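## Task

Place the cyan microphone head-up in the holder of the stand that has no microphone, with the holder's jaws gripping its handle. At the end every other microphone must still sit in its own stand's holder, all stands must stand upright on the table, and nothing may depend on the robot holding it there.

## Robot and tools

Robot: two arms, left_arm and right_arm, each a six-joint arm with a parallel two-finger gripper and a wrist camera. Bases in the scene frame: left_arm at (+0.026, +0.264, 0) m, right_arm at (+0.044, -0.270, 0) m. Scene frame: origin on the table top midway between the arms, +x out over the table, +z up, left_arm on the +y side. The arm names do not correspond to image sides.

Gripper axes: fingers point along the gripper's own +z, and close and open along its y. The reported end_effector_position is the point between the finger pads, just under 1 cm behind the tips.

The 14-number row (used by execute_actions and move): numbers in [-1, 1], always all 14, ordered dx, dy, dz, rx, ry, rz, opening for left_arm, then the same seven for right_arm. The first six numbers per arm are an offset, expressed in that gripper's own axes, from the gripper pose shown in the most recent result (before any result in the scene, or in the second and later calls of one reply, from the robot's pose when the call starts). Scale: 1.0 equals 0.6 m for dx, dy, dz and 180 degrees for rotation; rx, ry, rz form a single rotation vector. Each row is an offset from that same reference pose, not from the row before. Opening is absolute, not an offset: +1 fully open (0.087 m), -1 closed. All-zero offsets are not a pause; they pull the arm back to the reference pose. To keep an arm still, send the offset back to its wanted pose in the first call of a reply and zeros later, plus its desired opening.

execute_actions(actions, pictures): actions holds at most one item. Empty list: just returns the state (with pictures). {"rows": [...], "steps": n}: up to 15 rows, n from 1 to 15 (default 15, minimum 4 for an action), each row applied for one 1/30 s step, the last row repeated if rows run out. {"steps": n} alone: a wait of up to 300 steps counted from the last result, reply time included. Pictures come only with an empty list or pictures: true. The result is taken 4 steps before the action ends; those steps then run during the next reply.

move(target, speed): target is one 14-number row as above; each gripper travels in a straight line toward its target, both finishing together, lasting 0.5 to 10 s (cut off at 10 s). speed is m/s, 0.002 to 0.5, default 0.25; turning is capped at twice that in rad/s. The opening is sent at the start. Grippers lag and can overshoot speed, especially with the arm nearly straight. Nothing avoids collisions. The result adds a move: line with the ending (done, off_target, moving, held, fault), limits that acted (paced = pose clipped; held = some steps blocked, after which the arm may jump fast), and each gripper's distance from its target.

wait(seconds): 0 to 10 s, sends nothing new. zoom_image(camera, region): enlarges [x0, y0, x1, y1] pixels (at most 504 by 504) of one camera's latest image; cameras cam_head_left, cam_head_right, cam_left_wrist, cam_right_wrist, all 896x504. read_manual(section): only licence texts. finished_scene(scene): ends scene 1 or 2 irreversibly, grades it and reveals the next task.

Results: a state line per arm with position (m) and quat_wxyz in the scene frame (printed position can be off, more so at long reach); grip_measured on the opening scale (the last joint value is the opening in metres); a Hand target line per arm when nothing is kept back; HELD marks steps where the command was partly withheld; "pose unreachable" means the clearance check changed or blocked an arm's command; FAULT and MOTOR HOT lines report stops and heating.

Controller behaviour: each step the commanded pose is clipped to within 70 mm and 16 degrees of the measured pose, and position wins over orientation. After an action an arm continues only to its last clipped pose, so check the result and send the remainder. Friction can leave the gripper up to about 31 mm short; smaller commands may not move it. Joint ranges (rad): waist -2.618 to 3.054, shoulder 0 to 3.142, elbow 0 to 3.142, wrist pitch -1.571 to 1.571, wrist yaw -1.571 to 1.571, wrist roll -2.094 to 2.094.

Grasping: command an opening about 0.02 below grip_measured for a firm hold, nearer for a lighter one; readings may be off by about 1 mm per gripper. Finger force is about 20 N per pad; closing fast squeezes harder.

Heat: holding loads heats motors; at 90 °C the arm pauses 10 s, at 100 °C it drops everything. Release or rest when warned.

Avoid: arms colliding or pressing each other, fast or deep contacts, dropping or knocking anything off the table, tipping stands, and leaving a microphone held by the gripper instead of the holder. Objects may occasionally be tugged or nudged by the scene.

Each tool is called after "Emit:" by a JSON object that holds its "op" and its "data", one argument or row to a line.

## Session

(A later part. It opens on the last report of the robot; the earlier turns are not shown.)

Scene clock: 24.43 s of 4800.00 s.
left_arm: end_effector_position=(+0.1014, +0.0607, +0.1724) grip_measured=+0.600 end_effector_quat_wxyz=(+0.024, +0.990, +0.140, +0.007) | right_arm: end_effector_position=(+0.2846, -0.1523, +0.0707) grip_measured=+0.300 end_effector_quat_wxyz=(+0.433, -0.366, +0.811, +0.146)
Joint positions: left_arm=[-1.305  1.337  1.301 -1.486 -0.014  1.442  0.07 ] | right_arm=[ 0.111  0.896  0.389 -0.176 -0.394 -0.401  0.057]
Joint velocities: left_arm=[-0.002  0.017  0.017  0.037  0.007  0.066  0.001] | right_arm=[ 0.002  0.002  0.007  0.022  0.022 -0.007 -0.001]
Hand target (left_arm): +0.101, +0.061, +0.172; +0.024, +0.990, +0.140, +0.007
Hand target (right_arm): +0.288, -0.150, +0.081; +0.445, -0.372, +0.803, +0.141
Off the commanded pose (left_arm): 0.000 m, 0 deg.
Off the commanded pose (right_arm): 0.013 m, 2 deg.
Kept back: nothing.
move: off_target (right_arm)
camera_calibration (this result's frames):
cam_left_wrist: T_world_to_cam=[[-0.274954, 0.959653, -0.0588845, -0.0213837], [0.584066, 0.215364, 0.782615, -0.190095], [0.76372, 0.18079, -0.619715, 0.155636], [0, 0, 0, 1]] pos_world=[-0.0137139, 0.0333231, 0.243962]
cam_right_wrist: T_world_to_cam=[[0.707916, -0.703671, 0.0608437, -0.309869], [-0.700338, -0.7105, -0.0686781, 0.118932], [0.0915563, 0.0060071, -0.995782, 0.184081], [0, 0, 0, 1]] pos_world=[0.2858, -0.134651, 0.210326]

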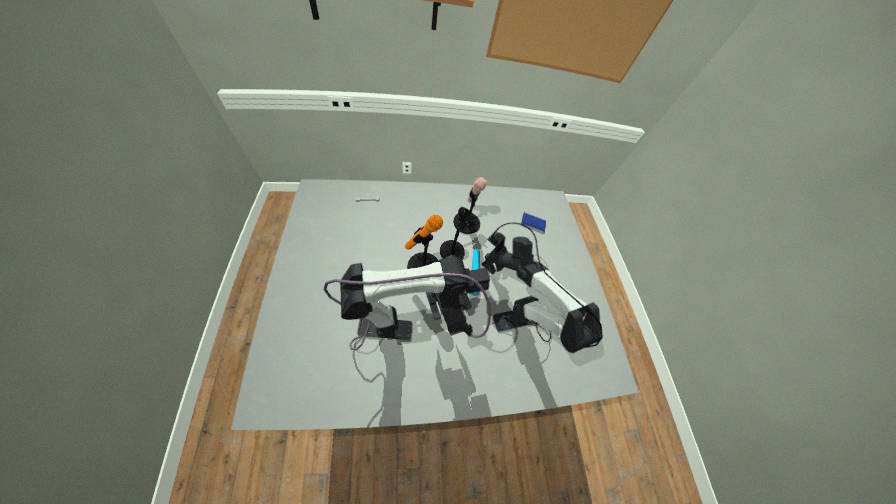

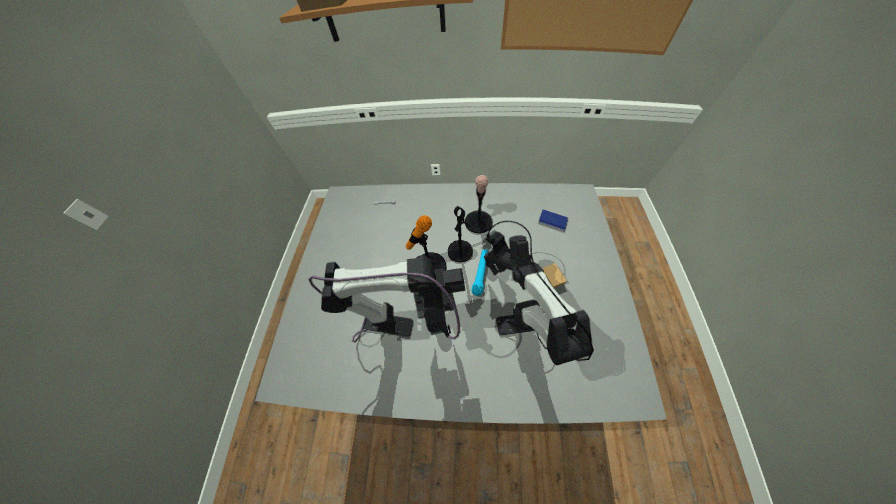

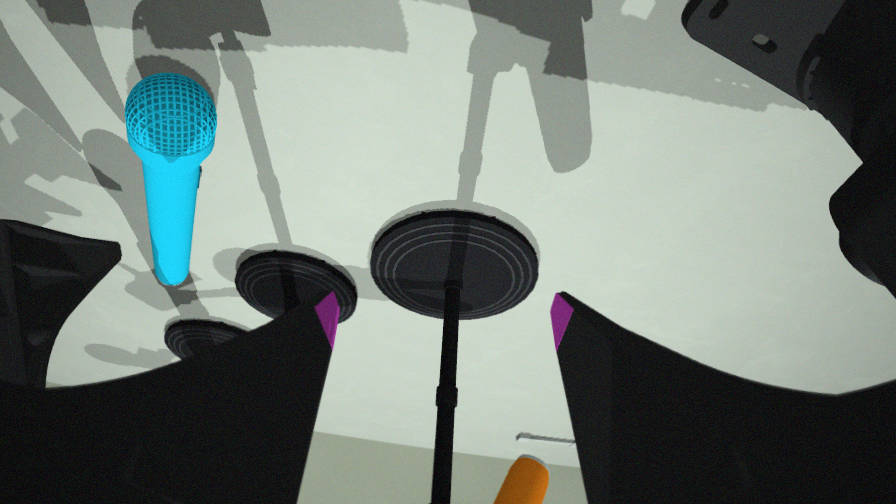

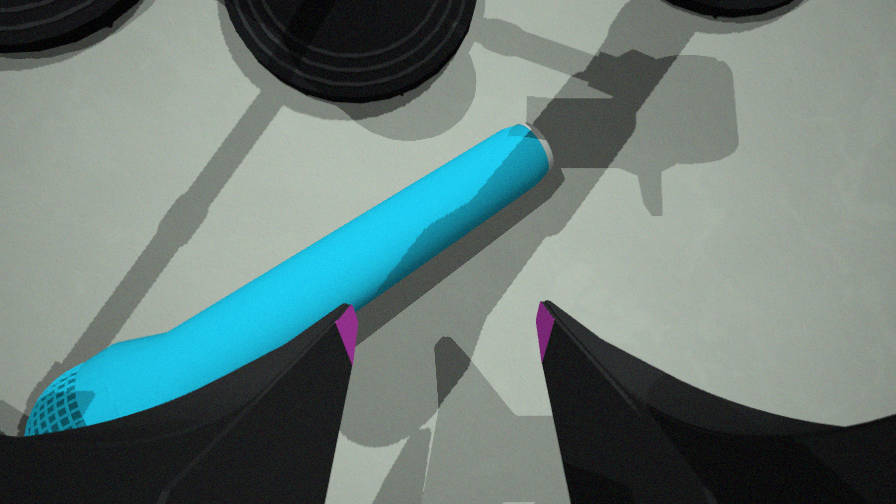

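Emit:
{"op": "move", "data": {
  "target": [0,0,0,0,0,0,0.6, -0.023,0.093,0.0075,0.2315,0.06,0.2276,0.3],
  "speed": 0.3
}}

Scene clock: 27.20 s of 4800.00 s.
left_arm: end_effector_position=(+0.1014, +0.0607, +0.1724) grip_measured=+0.600 end_effector_quat_wxyz=(+0.024, +0.990, +0.140, +0.007) | right_arm: end_effector_position=(+0.2516, -0.1097, +0.0749) grip_measured=+0.300 end_effector_quat_wxyz=(+0.378, +0.095, +0.920, -0.040)
Joint positions: left_arm=[-1.305  1.337  1.301 -1.486 -0.014  1.442  0.07 ] | right_arm=[ 0.851  1.286  0.773 -0.718  0.716  1.074  0.057]
Joint velocities: left_arm=[-0.007 -0.002  0.022 -0.022  0.007 -0.081 -0.001] | right_arm=[-0.017  0.017 -0.002 -0.022  0.007 -0.007  0.   ]
Hand target (left_arm): +0.101, +0.061, +0.172; +0.024, +0.990, +0.140, +0.007
Hand target (right_arm): +0.253, -0.107, +0.076; +0.378, +0.094, +0.920, -0.046
Off the commanded pose (left_arm): 0.000 m, 0 deg.
Off the commanded pose (right_arm): 0.005 m, 0 deg.
Kept back: nothing.
move: done
camera_calibration (this result's frames):
cam_left_wrist: T_world_to_cam=[[-0.274954, 0.959653, -0.0588845, -0.0213837], [0.584066, 0.215364, 0.782615, -0.190095], [0.76372, 0.18079, -0.619715, 0.155636], [0, 0, 0, 1]] pos_world=[-0.0137139, 0.0333231, 0.243962]
cam_right_wrist: T_world_to_cam=[[-0.224366, -0.974401, -0.0141991, -0.0463674], [-0.969917, 0.221874, 0.100163, 0.283912], [-0.0944487, 0.0362452, -0.99487, 0.241066], [0, 0, 0, 1]] pos_world=[0.287736, -0.116911, 0.210733]

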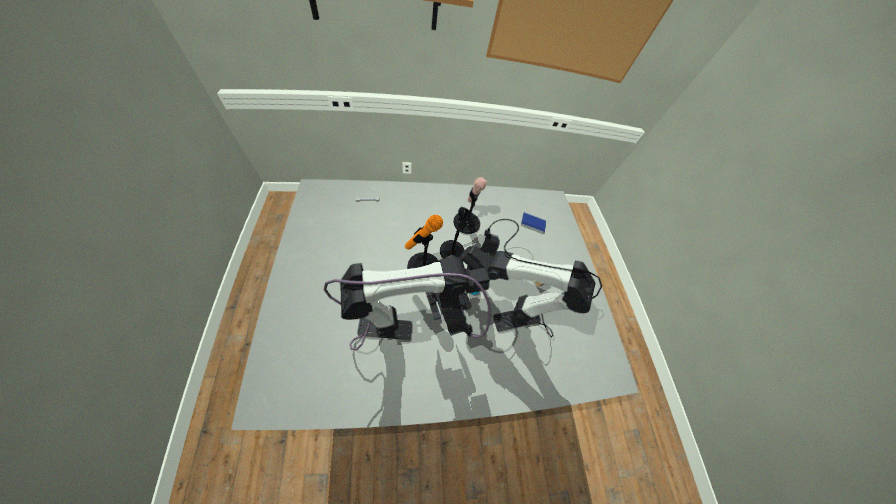

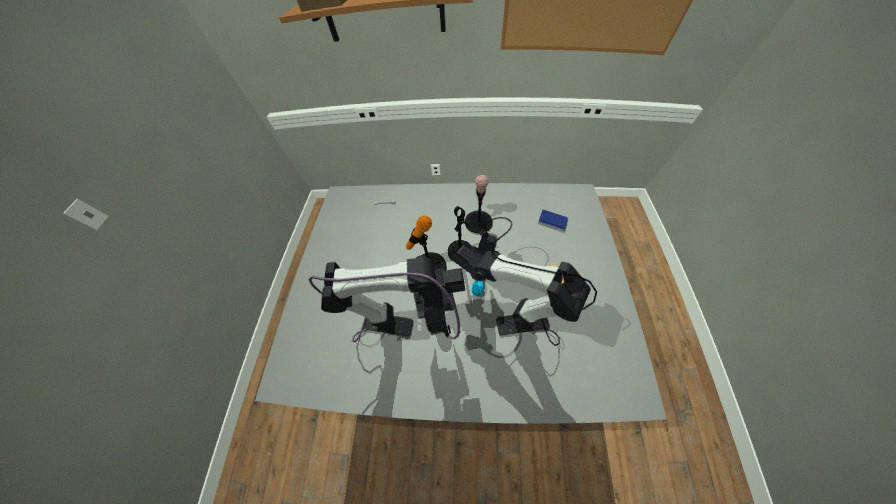

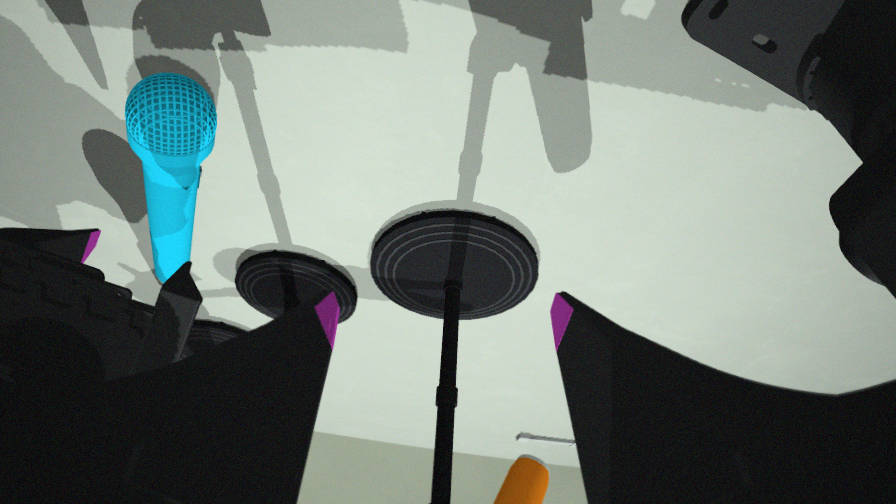

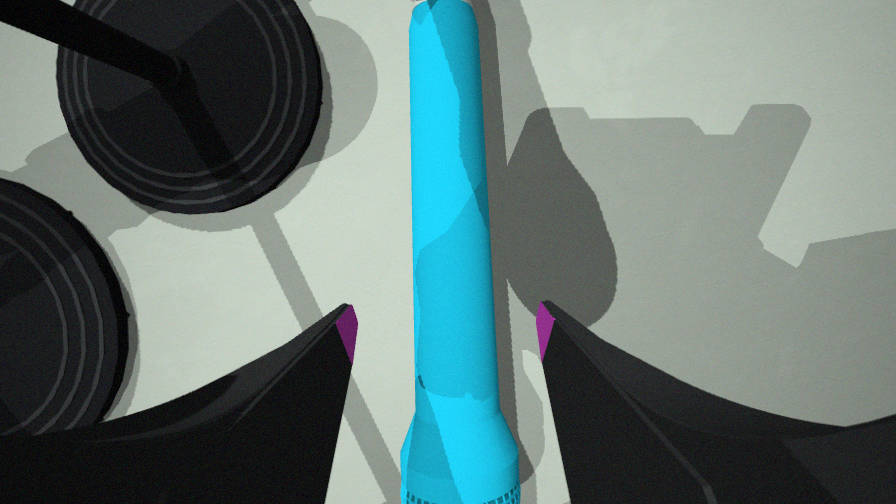

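Emit:
{"op": "move", "data": {
  "target": [0,0,0,0,0,0,0.6, 0.055,-0.004,0.077,-0.008,0,-0.008,0.3],
  "speed": 0.12
}}

Scene clock: 28.60 s of 4800.00 s.
left_arm: end_effector_position=(+0.1014, +0.0607, +0.1724) grip_measured=+0.600 end_effector_quat_wxyz=(+0.024, +0.990, +0.140, +0.007) | right_arm: end_effector_position=(+0.2609, -0.1089, +0.0270) grip_measured=+0.300 end_effector_quat_wxyz=(+0.383, +0.082, +0.920, -0.024)
Joint positions: left_arm=[-1.305  1.337  1.301 -1.486 -0.014  1.442  0.07 ] | right_arm=[ 0.81   1.35   0.599 -0.397  0.686  0.981  0.057]
Joint velocities: left_arm=[-0.012  0.017  0.007 -0.007 -0.051  0.007 -0.   ] | right_arm=[ 0.012  0.002  0.007 -0.007 -0.051 -0.081 -0.   ]
Hand target (left_arm): +0.101, +0.061, +0.172; +0.024, +0.990, +0.140, +0.007
Hand target (right_arm): +0.260, -0.113, +0.019; +0.378, +0.078, +0.922, -0.033
Off the commanded pose (left_arm): 0.000 m, 0 deg.
Off the commanded pose (right_arm): 0.010 m, 1 deg.
Kept back: nothing.
move: done
camera_calibration (this result's frames):
cam_left_wrist: T_world_to_cam=[[-0.274954, 0.959653, -0.0588845, -0.0213837], [0.584066, 0.215364, 0.782615, -0.190095], [0.76372, 0.18079, -0.619715, 0.155636], [0, 0, 0, 1]] pos_world=[-0.0137139, 0.0333231, 0.243962]
cam_right_wrist: T_world_to_cam=[[-0.188729, -0.981374, -0.0358645, -0.0536539], [-0.978444, 0.184797, 0.092177, 0.295872], [-0.0838324, 0.0524879, -0.995097, 0.193291], [0, 0, 0, 1]] pos_world=[0.295572, -0.117476, 0.163146]

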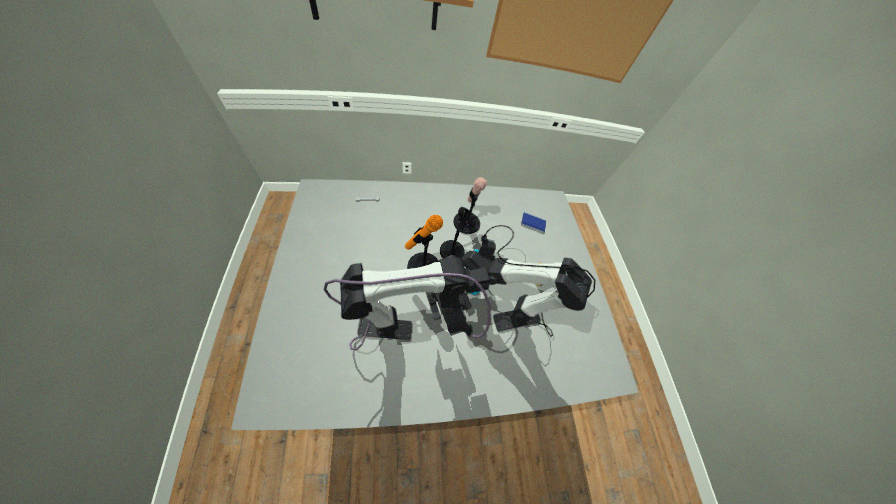

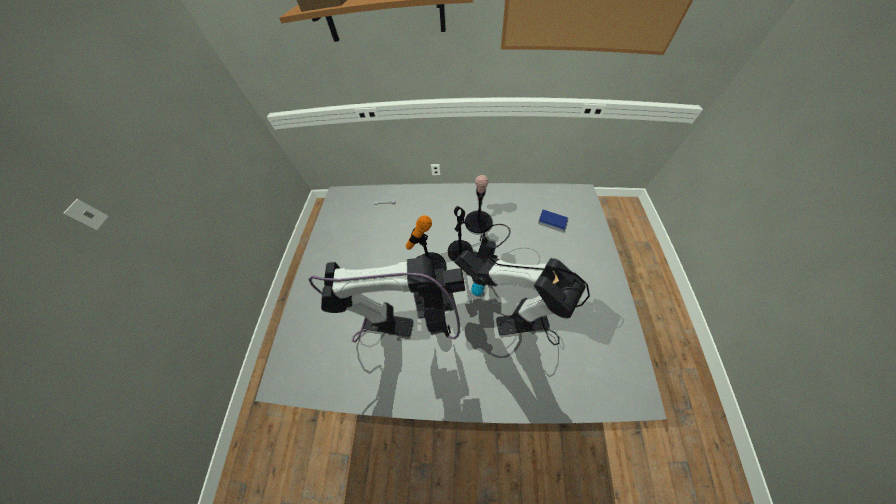

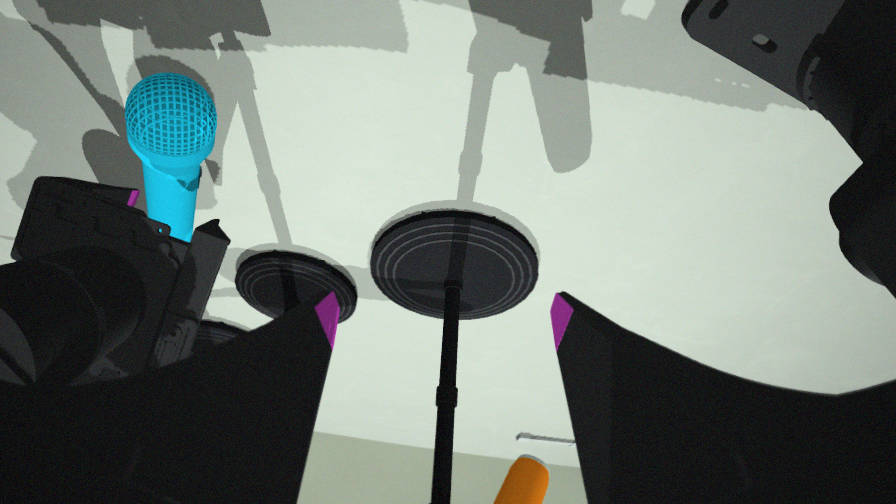

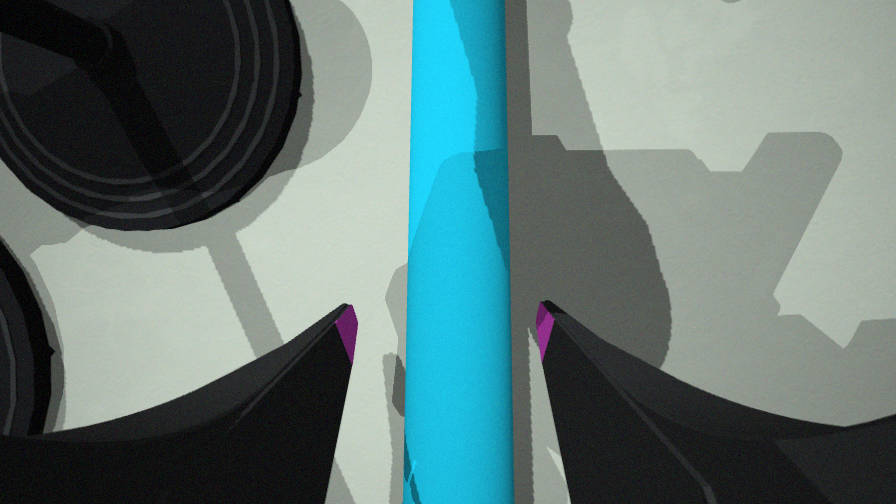

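Emit:
{"op": "move", "data": {
  "target": [0,0,0,0,0,0,0.6, 0.022,-0.015,0.021,0,0,0,0.1],
  "speed": 0.05
}}

Scene clock: 29.77 s of 4800.00 s.
left_arm: end_effector_position=(+0.1014, +0.0607, +0.1724) grip_measured=+0.600 end_effector_quat_wxyz=(+0.024, +0.990, +0.140, +0.007) | right_arm: end_effector_position=(+0.2596, -0.1130, +0.0150) grip_measured=+0.100 end_effector_quat_wxyz=(+0.386, +0.084, +0.918, -0.017)
Joint positions: left_arm=[-1.305  1.337  1.301 -1.486 -0.014  1.442  0.07 ] | right_arm=[ 0.803  1.35   0.538 -0.314  0.682  0.972  0.048]
Joint velocities: left_arm=[-0.002  0.017  0.007  0.007 -0.051 -0.037 -0.001] | right_arm=[-0.007  0.022  0.007 -0.066  0.007  0.037  0.001]
Hand target (left_arm): +0.101, +0.061, +0.172; +0.024, +0.990, +0.140, +0.007
Hand target (right_arm): +0.259, -0.117, +0.009; +0.383, +0.082, +0.920, -0.024
Off the commanded pose (left_arm): 0.000 m, 0 deg.
Off the commanded pose (right_arm): 0.008 m, 1 deg.
Kept back: nothing.
move: done
camera_calibration (this result's frames):
cam_left_wrist: T_world_to_cam=[[-0.274954, 0.959653, -0.0588845, -0.0213837], [0.584066, 0.215364, 0.782615, -0.190095], [0.76372, 0.18079, -0.619715, 0.155636], [0, 0, 0, 1]] pos_world=[-0.0137139, 0.0333231, 0.243962]
cam_right_wrist: T_world_to_cam=[[-0.187694, -0.980922, -0.0506313, -0.0583348], [-0.97932, 0.182926, 0.0864322, 0.296596], [-0.0755215, 0.0658071, -0.99497, 0.180827], [0, 0, 0, 1]] pos_world=[0.293169, -0.123377, 0.151329]

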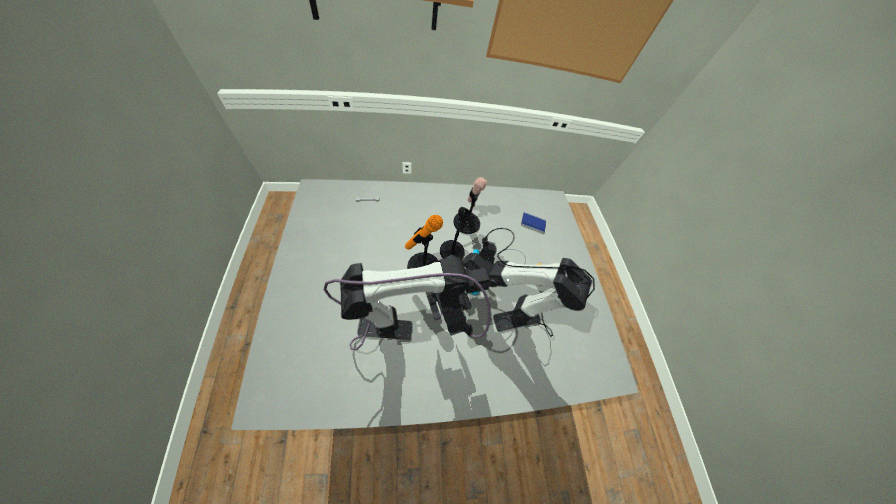

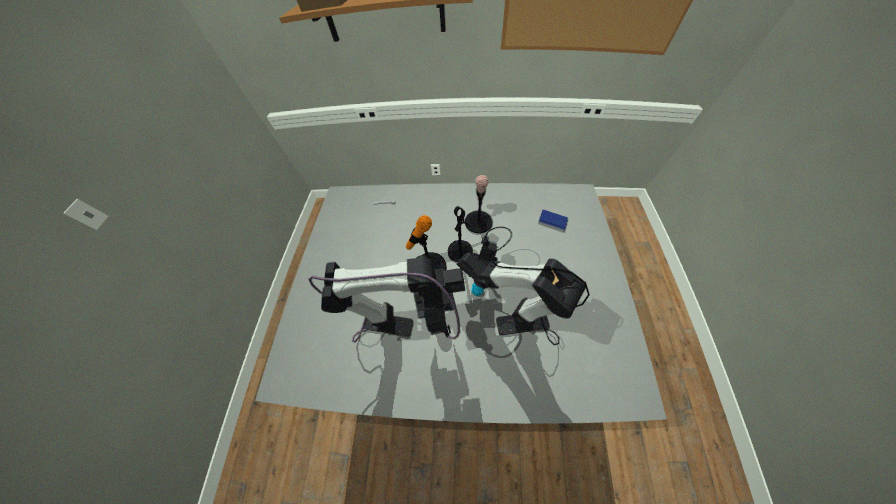

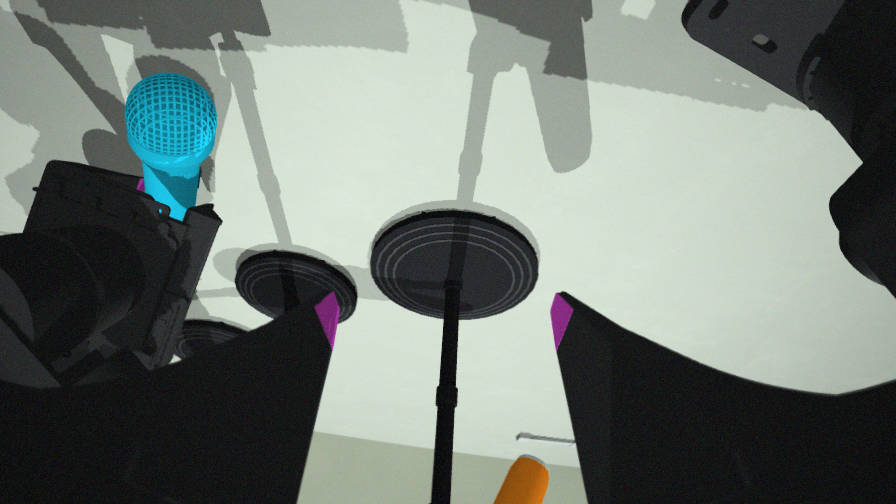

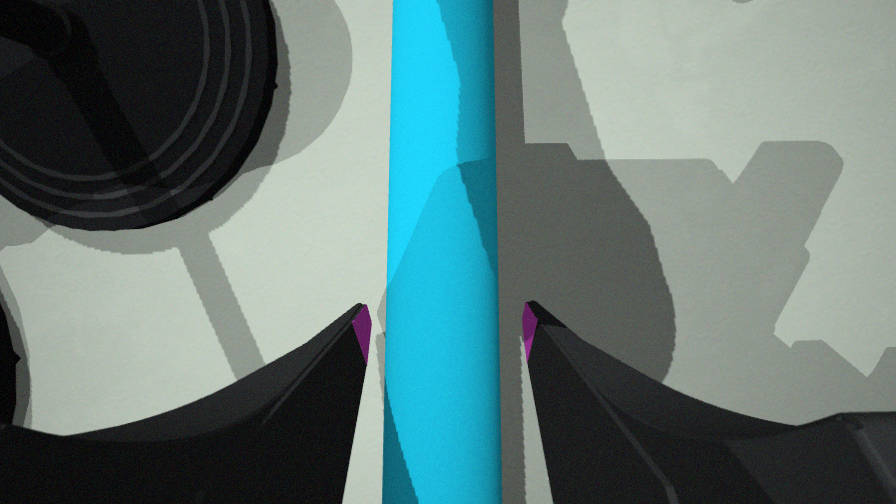

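Emit:
{"op": "execute_actions", "data": {
  "actions": [
    {"rows":[[0,0,0,0,0,0,0.6,0,0,0,0,0,0,0.03],[0,0,0,0,0,0,0.6,0,0,0,0,0,0,-0.03],[0,0,0,0,0,0,0.6,0,0,0,0,0,0,-0.08],[0,0,0,0,0,0,0.6,0,0,0,0,0,0,-0.13],[0,0,0,0,0,0,0.6,0,0,0,0,0,0,-0.17],[0,0,0,0,0,0,0.6,0,0,0,0,0,0,-0.2],[0,0,0,0,0,0,0.6,0,0,0,0,0,0,-0.22],[0,0,0,0,0,0,0.6,0,0,0,0,0,0,-0.24],[0,0,0,0,0,0,0.6,0,0,0,0,0,0,-0.26],[0,0,0,0,0,0,0.6,0,0,0,0,0,0,-0.275],[0,0,0,0,0,0,0.6,0,0,0,0,0,0,-0.29],[0,0,0,0,0,0,0.6,0,0,0,0,0,0,-0.3]],"steps":15}
  ]
}}

Emit:
{"op": "execute_actions", "data": {
  "actions": [
    {"steps":10}
  ]
}}

Scene clock: 30.30 s of 4800.00 s.
left_arm: end_effector_position=(+0.1014, +0.0607, +0.1724) grip_measured=+0.600 end_effector_quat_wxyz=(+0.024, +0.990, +0.140, +0.007) | right_arm: end_effector_position=(+0.2597, -0.1127, +0.0151) grip_measured=-0.266 end_effector_quat_wxyz=(+0.387, +0.084, +0.918, -0.016)
Joint positions: left_arm=[-1.305  1.337  1.301 -1.486 -0.014  1.442  0.07 ] | right_arm=[ 0.803  1.35   0.538 -0.313  0.682  0.971  0.032]
Joint velocities: left_arm=[-0.007 -0.012  0.007  0.007  0.037 -0.007 -0.001] | right_arm=[ 0.012  0.017 -0.012  0.007  0.007 -0.051 -0.   ]
Steps of this call (steps 1 to 5: nothing new was sent; steps 6 to 16: the first 11 steps of this action). Readings (end_effector_position):
6: left_arm (+0.1014, +0.0607, +0.1724) | right_arm (+0.2598, -0.1128, +0.0152)
7: left_arm (+0.1014, +0.0607, +0.1724) | right_arm (+0.2598, -0.1128, +0.0152)
9: left_arm (+0.1014, +0.0607, +0.1724) | right_arm (+0.2598, -0.1128, +0.0152)
13: left_arm (+0.1014, +0.0607, +0.1724) | right_arm (+0.2597, -0.1127, +0.0151)
16: the state above

Scene clock: 30.63 s of 4800.00 s.
left_arm: end_effector_position=(+0.1014, +0.0607, +0.1724) grip_measured=+0.600 end_effector_quat_wxyz=(+0.024, +0.990, +0.140, +0.007) | right_arm: end_effector_position=(+0.2597, -0.1127, +0.0151) grip_measured=-0.266 end_effector_quat_wxyz=(+0.386, +0.084, +0.918, -0.016)
Joint positions: left_arm=[-1.305  1.337  1.301 -1.486 -0.014  1.442  0.07 ] | right_arm=[ 0.803  1.35   0.538 -0.313  0.681  0.971  0.032]
Joint velocities: left_arm=[ 0.007 -0.002 -0.012  0.022  0.022  0.007 -0.   ] | right_arm=[-0.022 -0.002  0.012  0.037 -0.007  0.051 -0.   ]
Hand target (left_arm): +0.101, +0.061, +0.172; +0.024, +0.990, +0.140, +0.007
Hand target (right_arm): +0.260, -0.113, +0.015; +0.386, +0.084, +0.918, -0.017
Off the commanded pose (left_arm): 0.000 m, 0 deg.
Off the commanded pose (right_arm): 0.000 m, 0 deg.
Kept back: nothing.
Steps of this call (steps 1 to 4: the last 4 steps of your previous action; steps 5 to 10: nothing new was sent). Readings (end_effector_position):
1: left_arm (+0.1014, +0.0607, +0.1724) | right_arm (+0.2597, -0.1127, +0.0151)
2: left_arm (+0.1014, +0.0607, +0.1724) | right_arm (+0.2597, -0.1127, +0.0151)
4: left_arm (+0.1014, +0.0607, +0.1724) | right_arm (+0.2597, -0.1127, +0.0151)
8: left_arm (+0.1014, +0.0607, +0.1724) | right_arm (+0.2597, -0.1127, +0.0151)
10: the state above

Emit:
{"op": "move", "data": {
  "target": [0.1875,0.255,-0.092,-0.015,0.33,0,0.6, -0.477,-0.043,-0.337,-0.188,0.216,0.182,-0.3],
  "speed": 0.22
}}

Scene clock: 34.33 s of 4800.00 s.
left_arm: end_effector_position=(+0.2429, -0.0512, +0.2320) grip_measured=+0.600 end_effector_quat_wxyz=(-0.028, +0.860, +0.124, +0.495) | right_arm: end_effector_position=(+0.3027, -0.1663, +0.3521) grip_measured=-0.266 end_effector_quat_wxyz=(+0.117, +0.235, +0.880, +0.397)
Joint positions: left_arm=[-1.32   1.926  1.679 -1.427 -1.034  1.362  0.07 ] | right_arm=[-0.281  1.498  1.939 -1.581 -0.761  0.561  0.032]
Joint velocities: left_arm=[-0.012  0.007 -0.012 -0.007 -0.022  0.066  0.   ] | right_arm=[ 0.027 -0.002 -0.012 -0.007 -0.022 -0.051  0.001]
Hand target (left_arm): +0.248, -0.055, +0.235; -0.020, +0.855, +0.132, +0.500
Hand target (right_arm): +0.304, -0.164, +0.360; +0.117, +0.235, +0.873, +0.411
Off the commanded pose (left_arm): 0.009 m, 1 deg.
Off the commanded pose (right_arm): 0.012 m, 7 deg.
joint sent to its limit (right arm) — the command would take joint 4 (wrist pitch) past its lower limit, so that joint was sent only as far as its limit.
Kept back: nothing.
move: off_target (right_arm)
camera_calibration (this result's frames):
cam_left_wrist: T_world_to_cam=[[-0.232398, 0.969394, -0.0791613, 0.123248], [-0.358695, -0.00976969, 0.933404, -0.112769], [0.904063, 0.245316, 0.349987, -0.151112], [0, 0, 0, 1]] pos_world=[0.124808, -0.083507, 0.167902]
cam_right_wrist: T_world_to_cam=[[-0.343083, -0.563753, -0.751316, 0.277659], [-0.846168, -0.16176, 0.507774, 0.0734302], [-0.407792, 0.809948, -0.421532, 0.545347], [0, 0, 0, 1]] pos_world=[0.379782, -0.273294, 0.401205]

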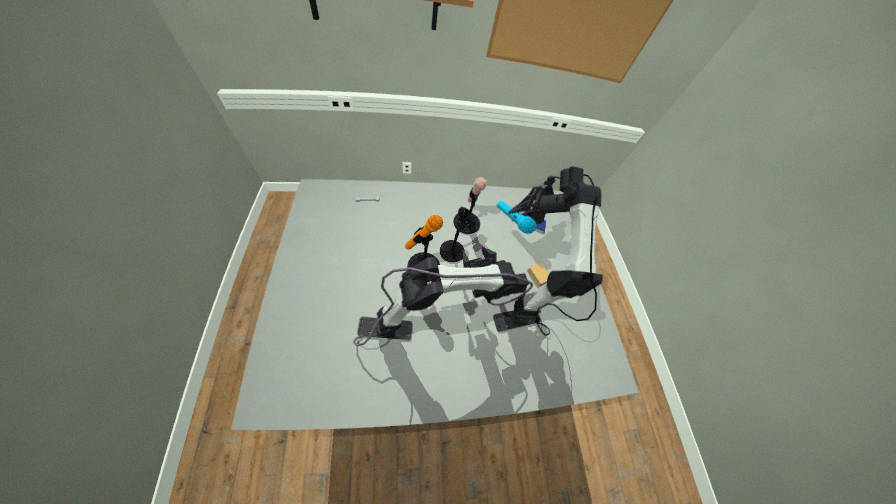

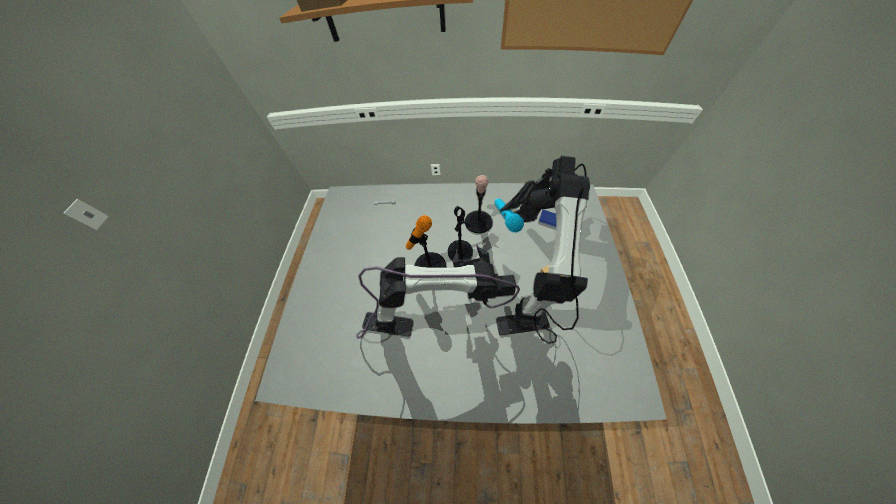

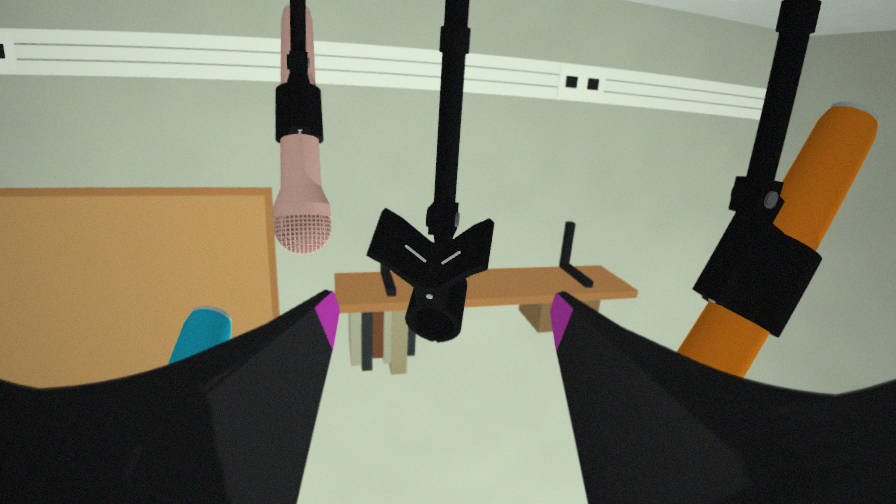

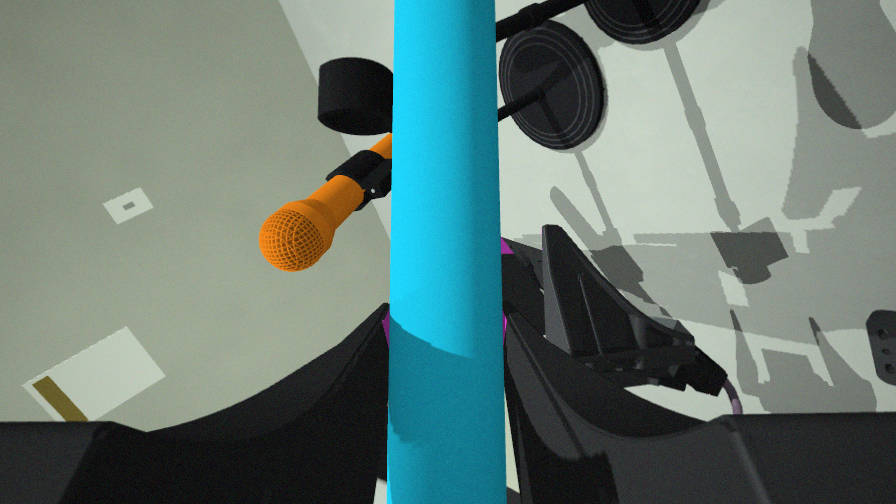

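Emit:
{"op": "zoom_image", "data": {
  "camera": "cam_left_wrist",
  "region": [340, 180, 520, 360]
}}

Emit:
{"op": "zoom_image", "data": {
  "camera": "cam_right_wrist",
  "region": [290, 30, 430, 170]
}}

Region (340, 180, 520, 360) of cam_left_wrist's 896x504 image, scaled by 2.800, with more detail than that image has.

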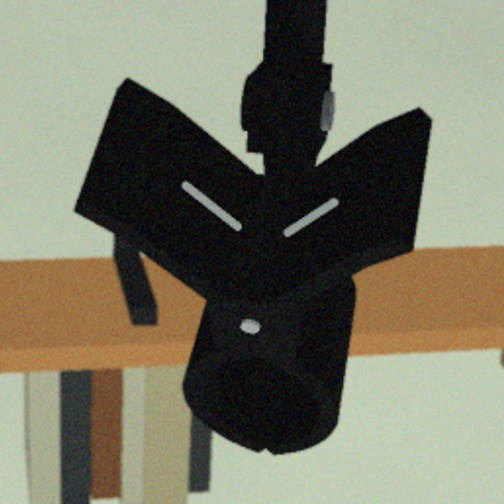

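Region (290, 30, 430, 170) of cam_right_wrist's 896x504 image, scaled by 3.600, with more detail than that image has.

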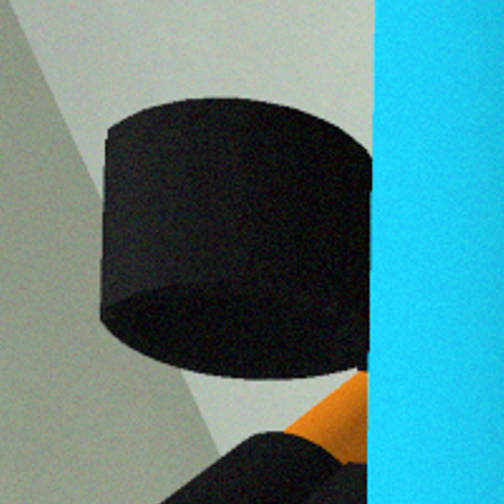

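Emit:
{"op": "move", "data": {
  "target": [0.104,0.013,0.118,0.0456,0.005,0.001,1, 0.0545,0.1825,0.162,0.019,0.041,-0.059,-0.3],
  "speed": 0.15
}}

Scene clock: 37.67 s of 4800.00 s.
left_arm: end_effector_position=(+0.3301, -0.0309, +0.2459) grip_measured=+1.000 end_effector_quat_wxyz=(-0.098, +0.855, +0.153, +0.486) | right_arm: end_effector_position=(+0.3502, -0.0280, +0.3616) grip_measured=-0.266 end_effector_quat_wxyz=(+0.095, +0.131, +0.916, +0.368)
Joint positions: left_arm=[-1.075  2.014  1.859 -1.406 -1.037  1.603  0.087] | right_arm=[ 0.221  1.923  2.532 -1.581 -0.534  0.82   0.032]
Joint velocities: left_arm=[ 0.007  0.007  0.017 -0.037 -0.051  0.007  0.   ] | right_arm=[ 0.002 -0.002  0.012 -0.022  0.007  0.022  0.001]
Hand target (left_arm): +0.335, -0.034, +0.248; -0.093, +0.851, +0.158, +0.491
Hand target (right_arm): +0.349, -0.026, +0.368; +0.097, +0.132, +0.912, +0.377
Off the commanded pose (left_arm): 0.007 m, 1 deg.
Off the commanded pose (right_arm): 0.009 m, 1 deg.
joint sent to its limit (right arm) — the command would take joint 4 (wrist pitch) past its lower limit, so that joint was sent only as far as its limit.
Kept back: nothing.
move: done
camera_calibration (this result's frames):
cam_left_wrist: T_world_to_cam=[[-0.349165, 0.936941, 0.015011, 0.139288], [-0.32497, -0.136099, 0.93588, -0.109923], [0.878908, 0.321898, 0.351998, -0.229565], [0, 0, 0, 1]] pos_world=[0.214679, -0.0715687, 0.181591]
cam_right_wrist: T_world_to_cam=[[-0.195117, -0.688148, -0.698843, 0.304837], [-0.809263, -0.289592, 0.511107, 0.113447], [-0.554096, 0.665273, -0.500389, 0.532393], [0, 0, 0, 1]] pos_world=[0.446284, -0.111561, 0.421453]

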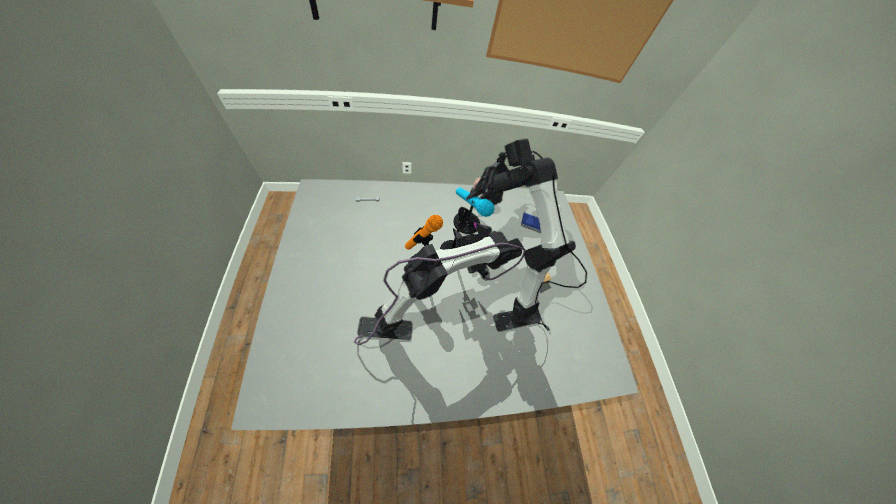

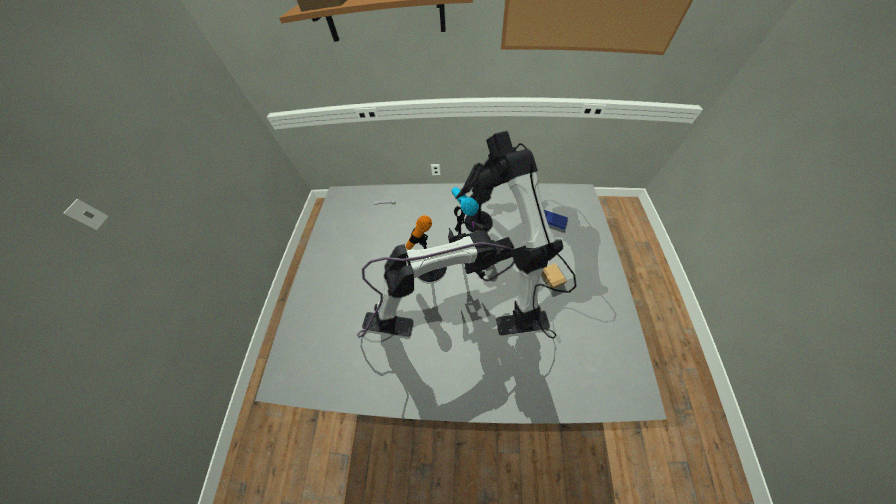

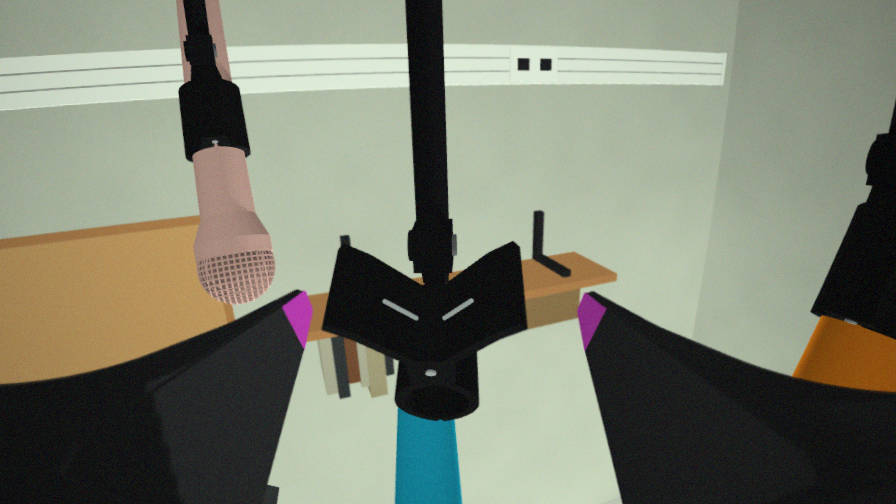

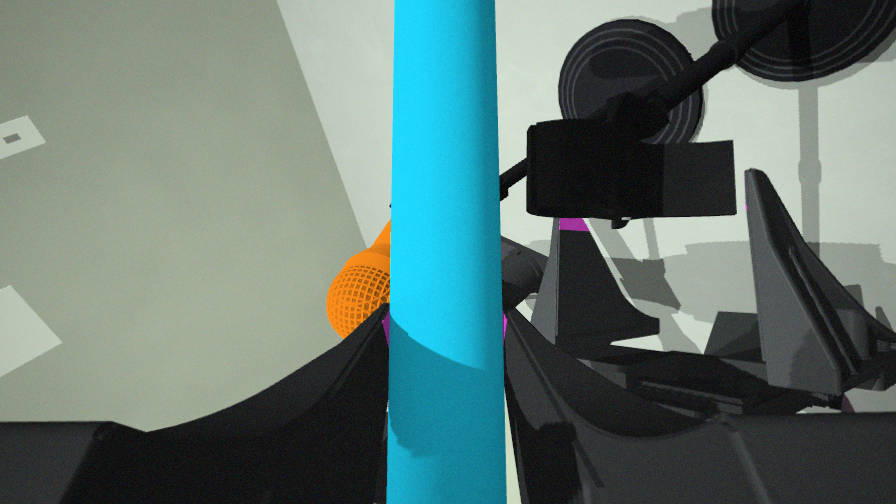

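Emit:
{"op": "move", "data": {
  "target": [0.003,0.018,0.014,0,0,0,0.5, 0.007,0.017,0.002,0,0,0,-0.3],
  "speed": 0.04
}}

Scene clock: 38.93 s of 4800.00 s.
left_arm: end_effector_position=(+0.3360, -0.0349, +0.2414) grip_measured=+0.500 end_effector_quat_wxyz=(-0.106, +0.856, +0.146, +0.484) | right_arm: end_effector_position=(+0.3479, -0.0236, +0.3650) grip_measured=-0.266 end_effector_quat_wxyz=(+0.103, +0.131, +0.916, +0.366)
Joint positions: left_arm=[-1.065  2.038  1.875 -1.394 -1.037  1.634  0.066] | right_arm=[ 0.242  1.923  2.551 -1.581 -0.51   0.839  0.032]
Joint velocities: left_arm=[-0.012 -0.007  0.007 -0.095 -0.051  0.022 -0.   ] | right_arm=[-0.012 -0.002  0.012  0.007  0.037 -0.022  0.001]
Hand target (left_arm): +0.341, -0.038, +0.243; -0.098, +0.855, +0.154, +0.486
Hand target (right_arm): +0.348, -0.019, +0.367; +0.099, +0.132, +0.913, +0.372
Off the commanded pose (left_arm): 0.006 m, 1 deg.
Off the commanded pose (right_arm): 0.005 m, 1 deg.
joint sent to its limit (right arm) — the command would take joint 4 (wrist pitch) past its lower limit, so that joint was sent only as far as its limit.
Kept back: nothing.
move: done
camera_calibration (this result's frames):
cam_left_wrist: T_world_to_cam=[[-0.343896, 0.938322, 0.0358839, 0.138459], [-0.318538, -0.152523, 0.935559, -0.106991], [0.883329, 0.310305, 0.351343, -0.233655], [0, 0, 0, 1]] pos_world=[0.219929, -0.073734, 0.177221]
cam_right_wrist: T_world_to_cam=[[-0.190653, -0.69094, -0.697318, 0.307593], [-0.817779, -0.281163, 0.50218, 0.117559], [-0.543036, 0.665995, -0.511432, 0.530163], [0, 0, 0, 1]] pos_world=[0.442678, -0.107504, 0.426596]

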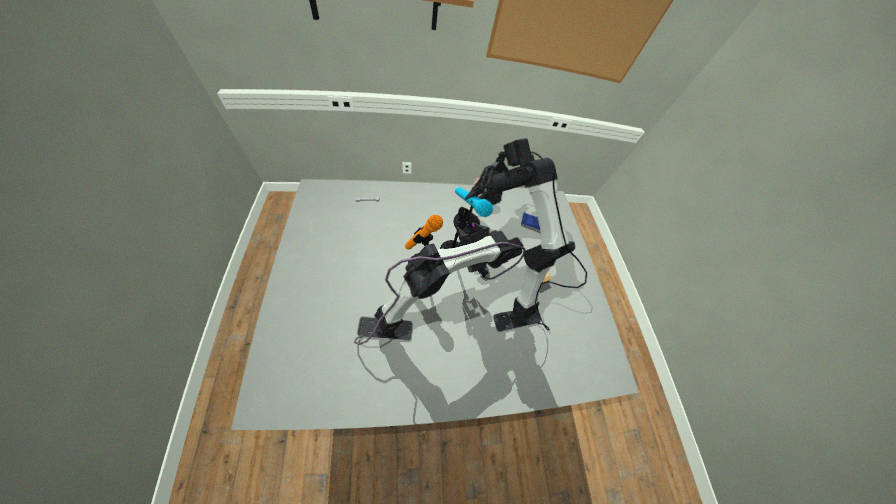

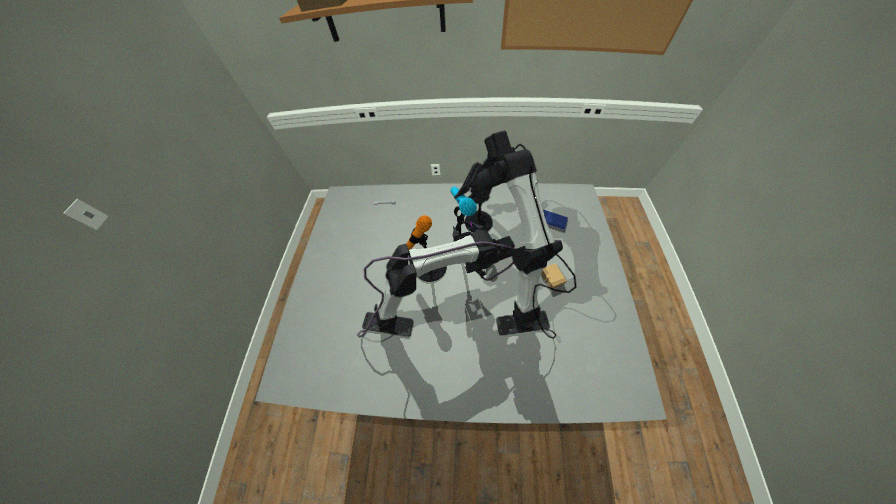

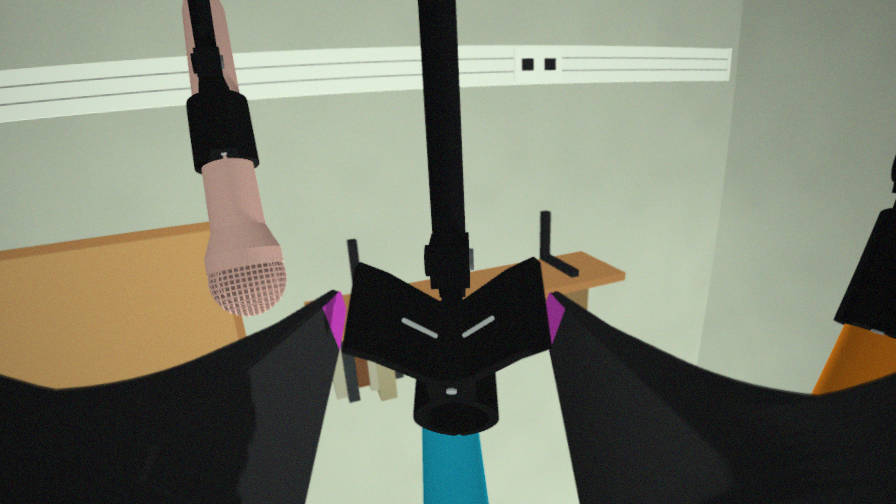

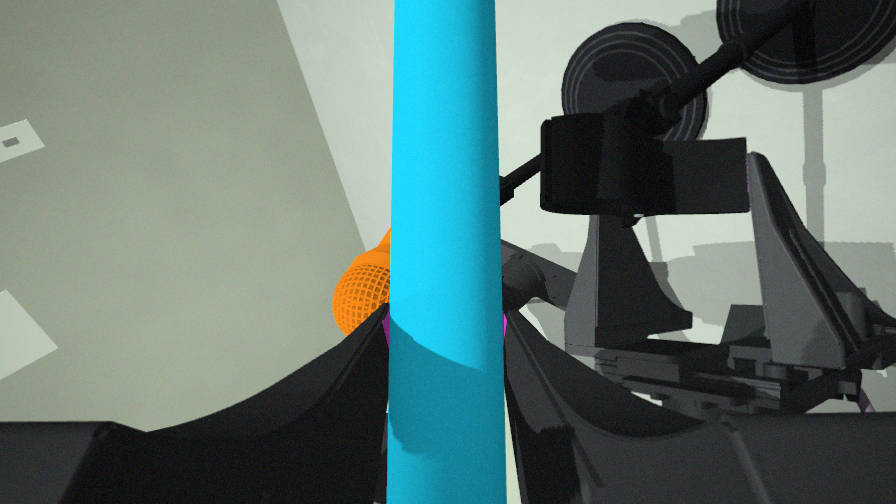

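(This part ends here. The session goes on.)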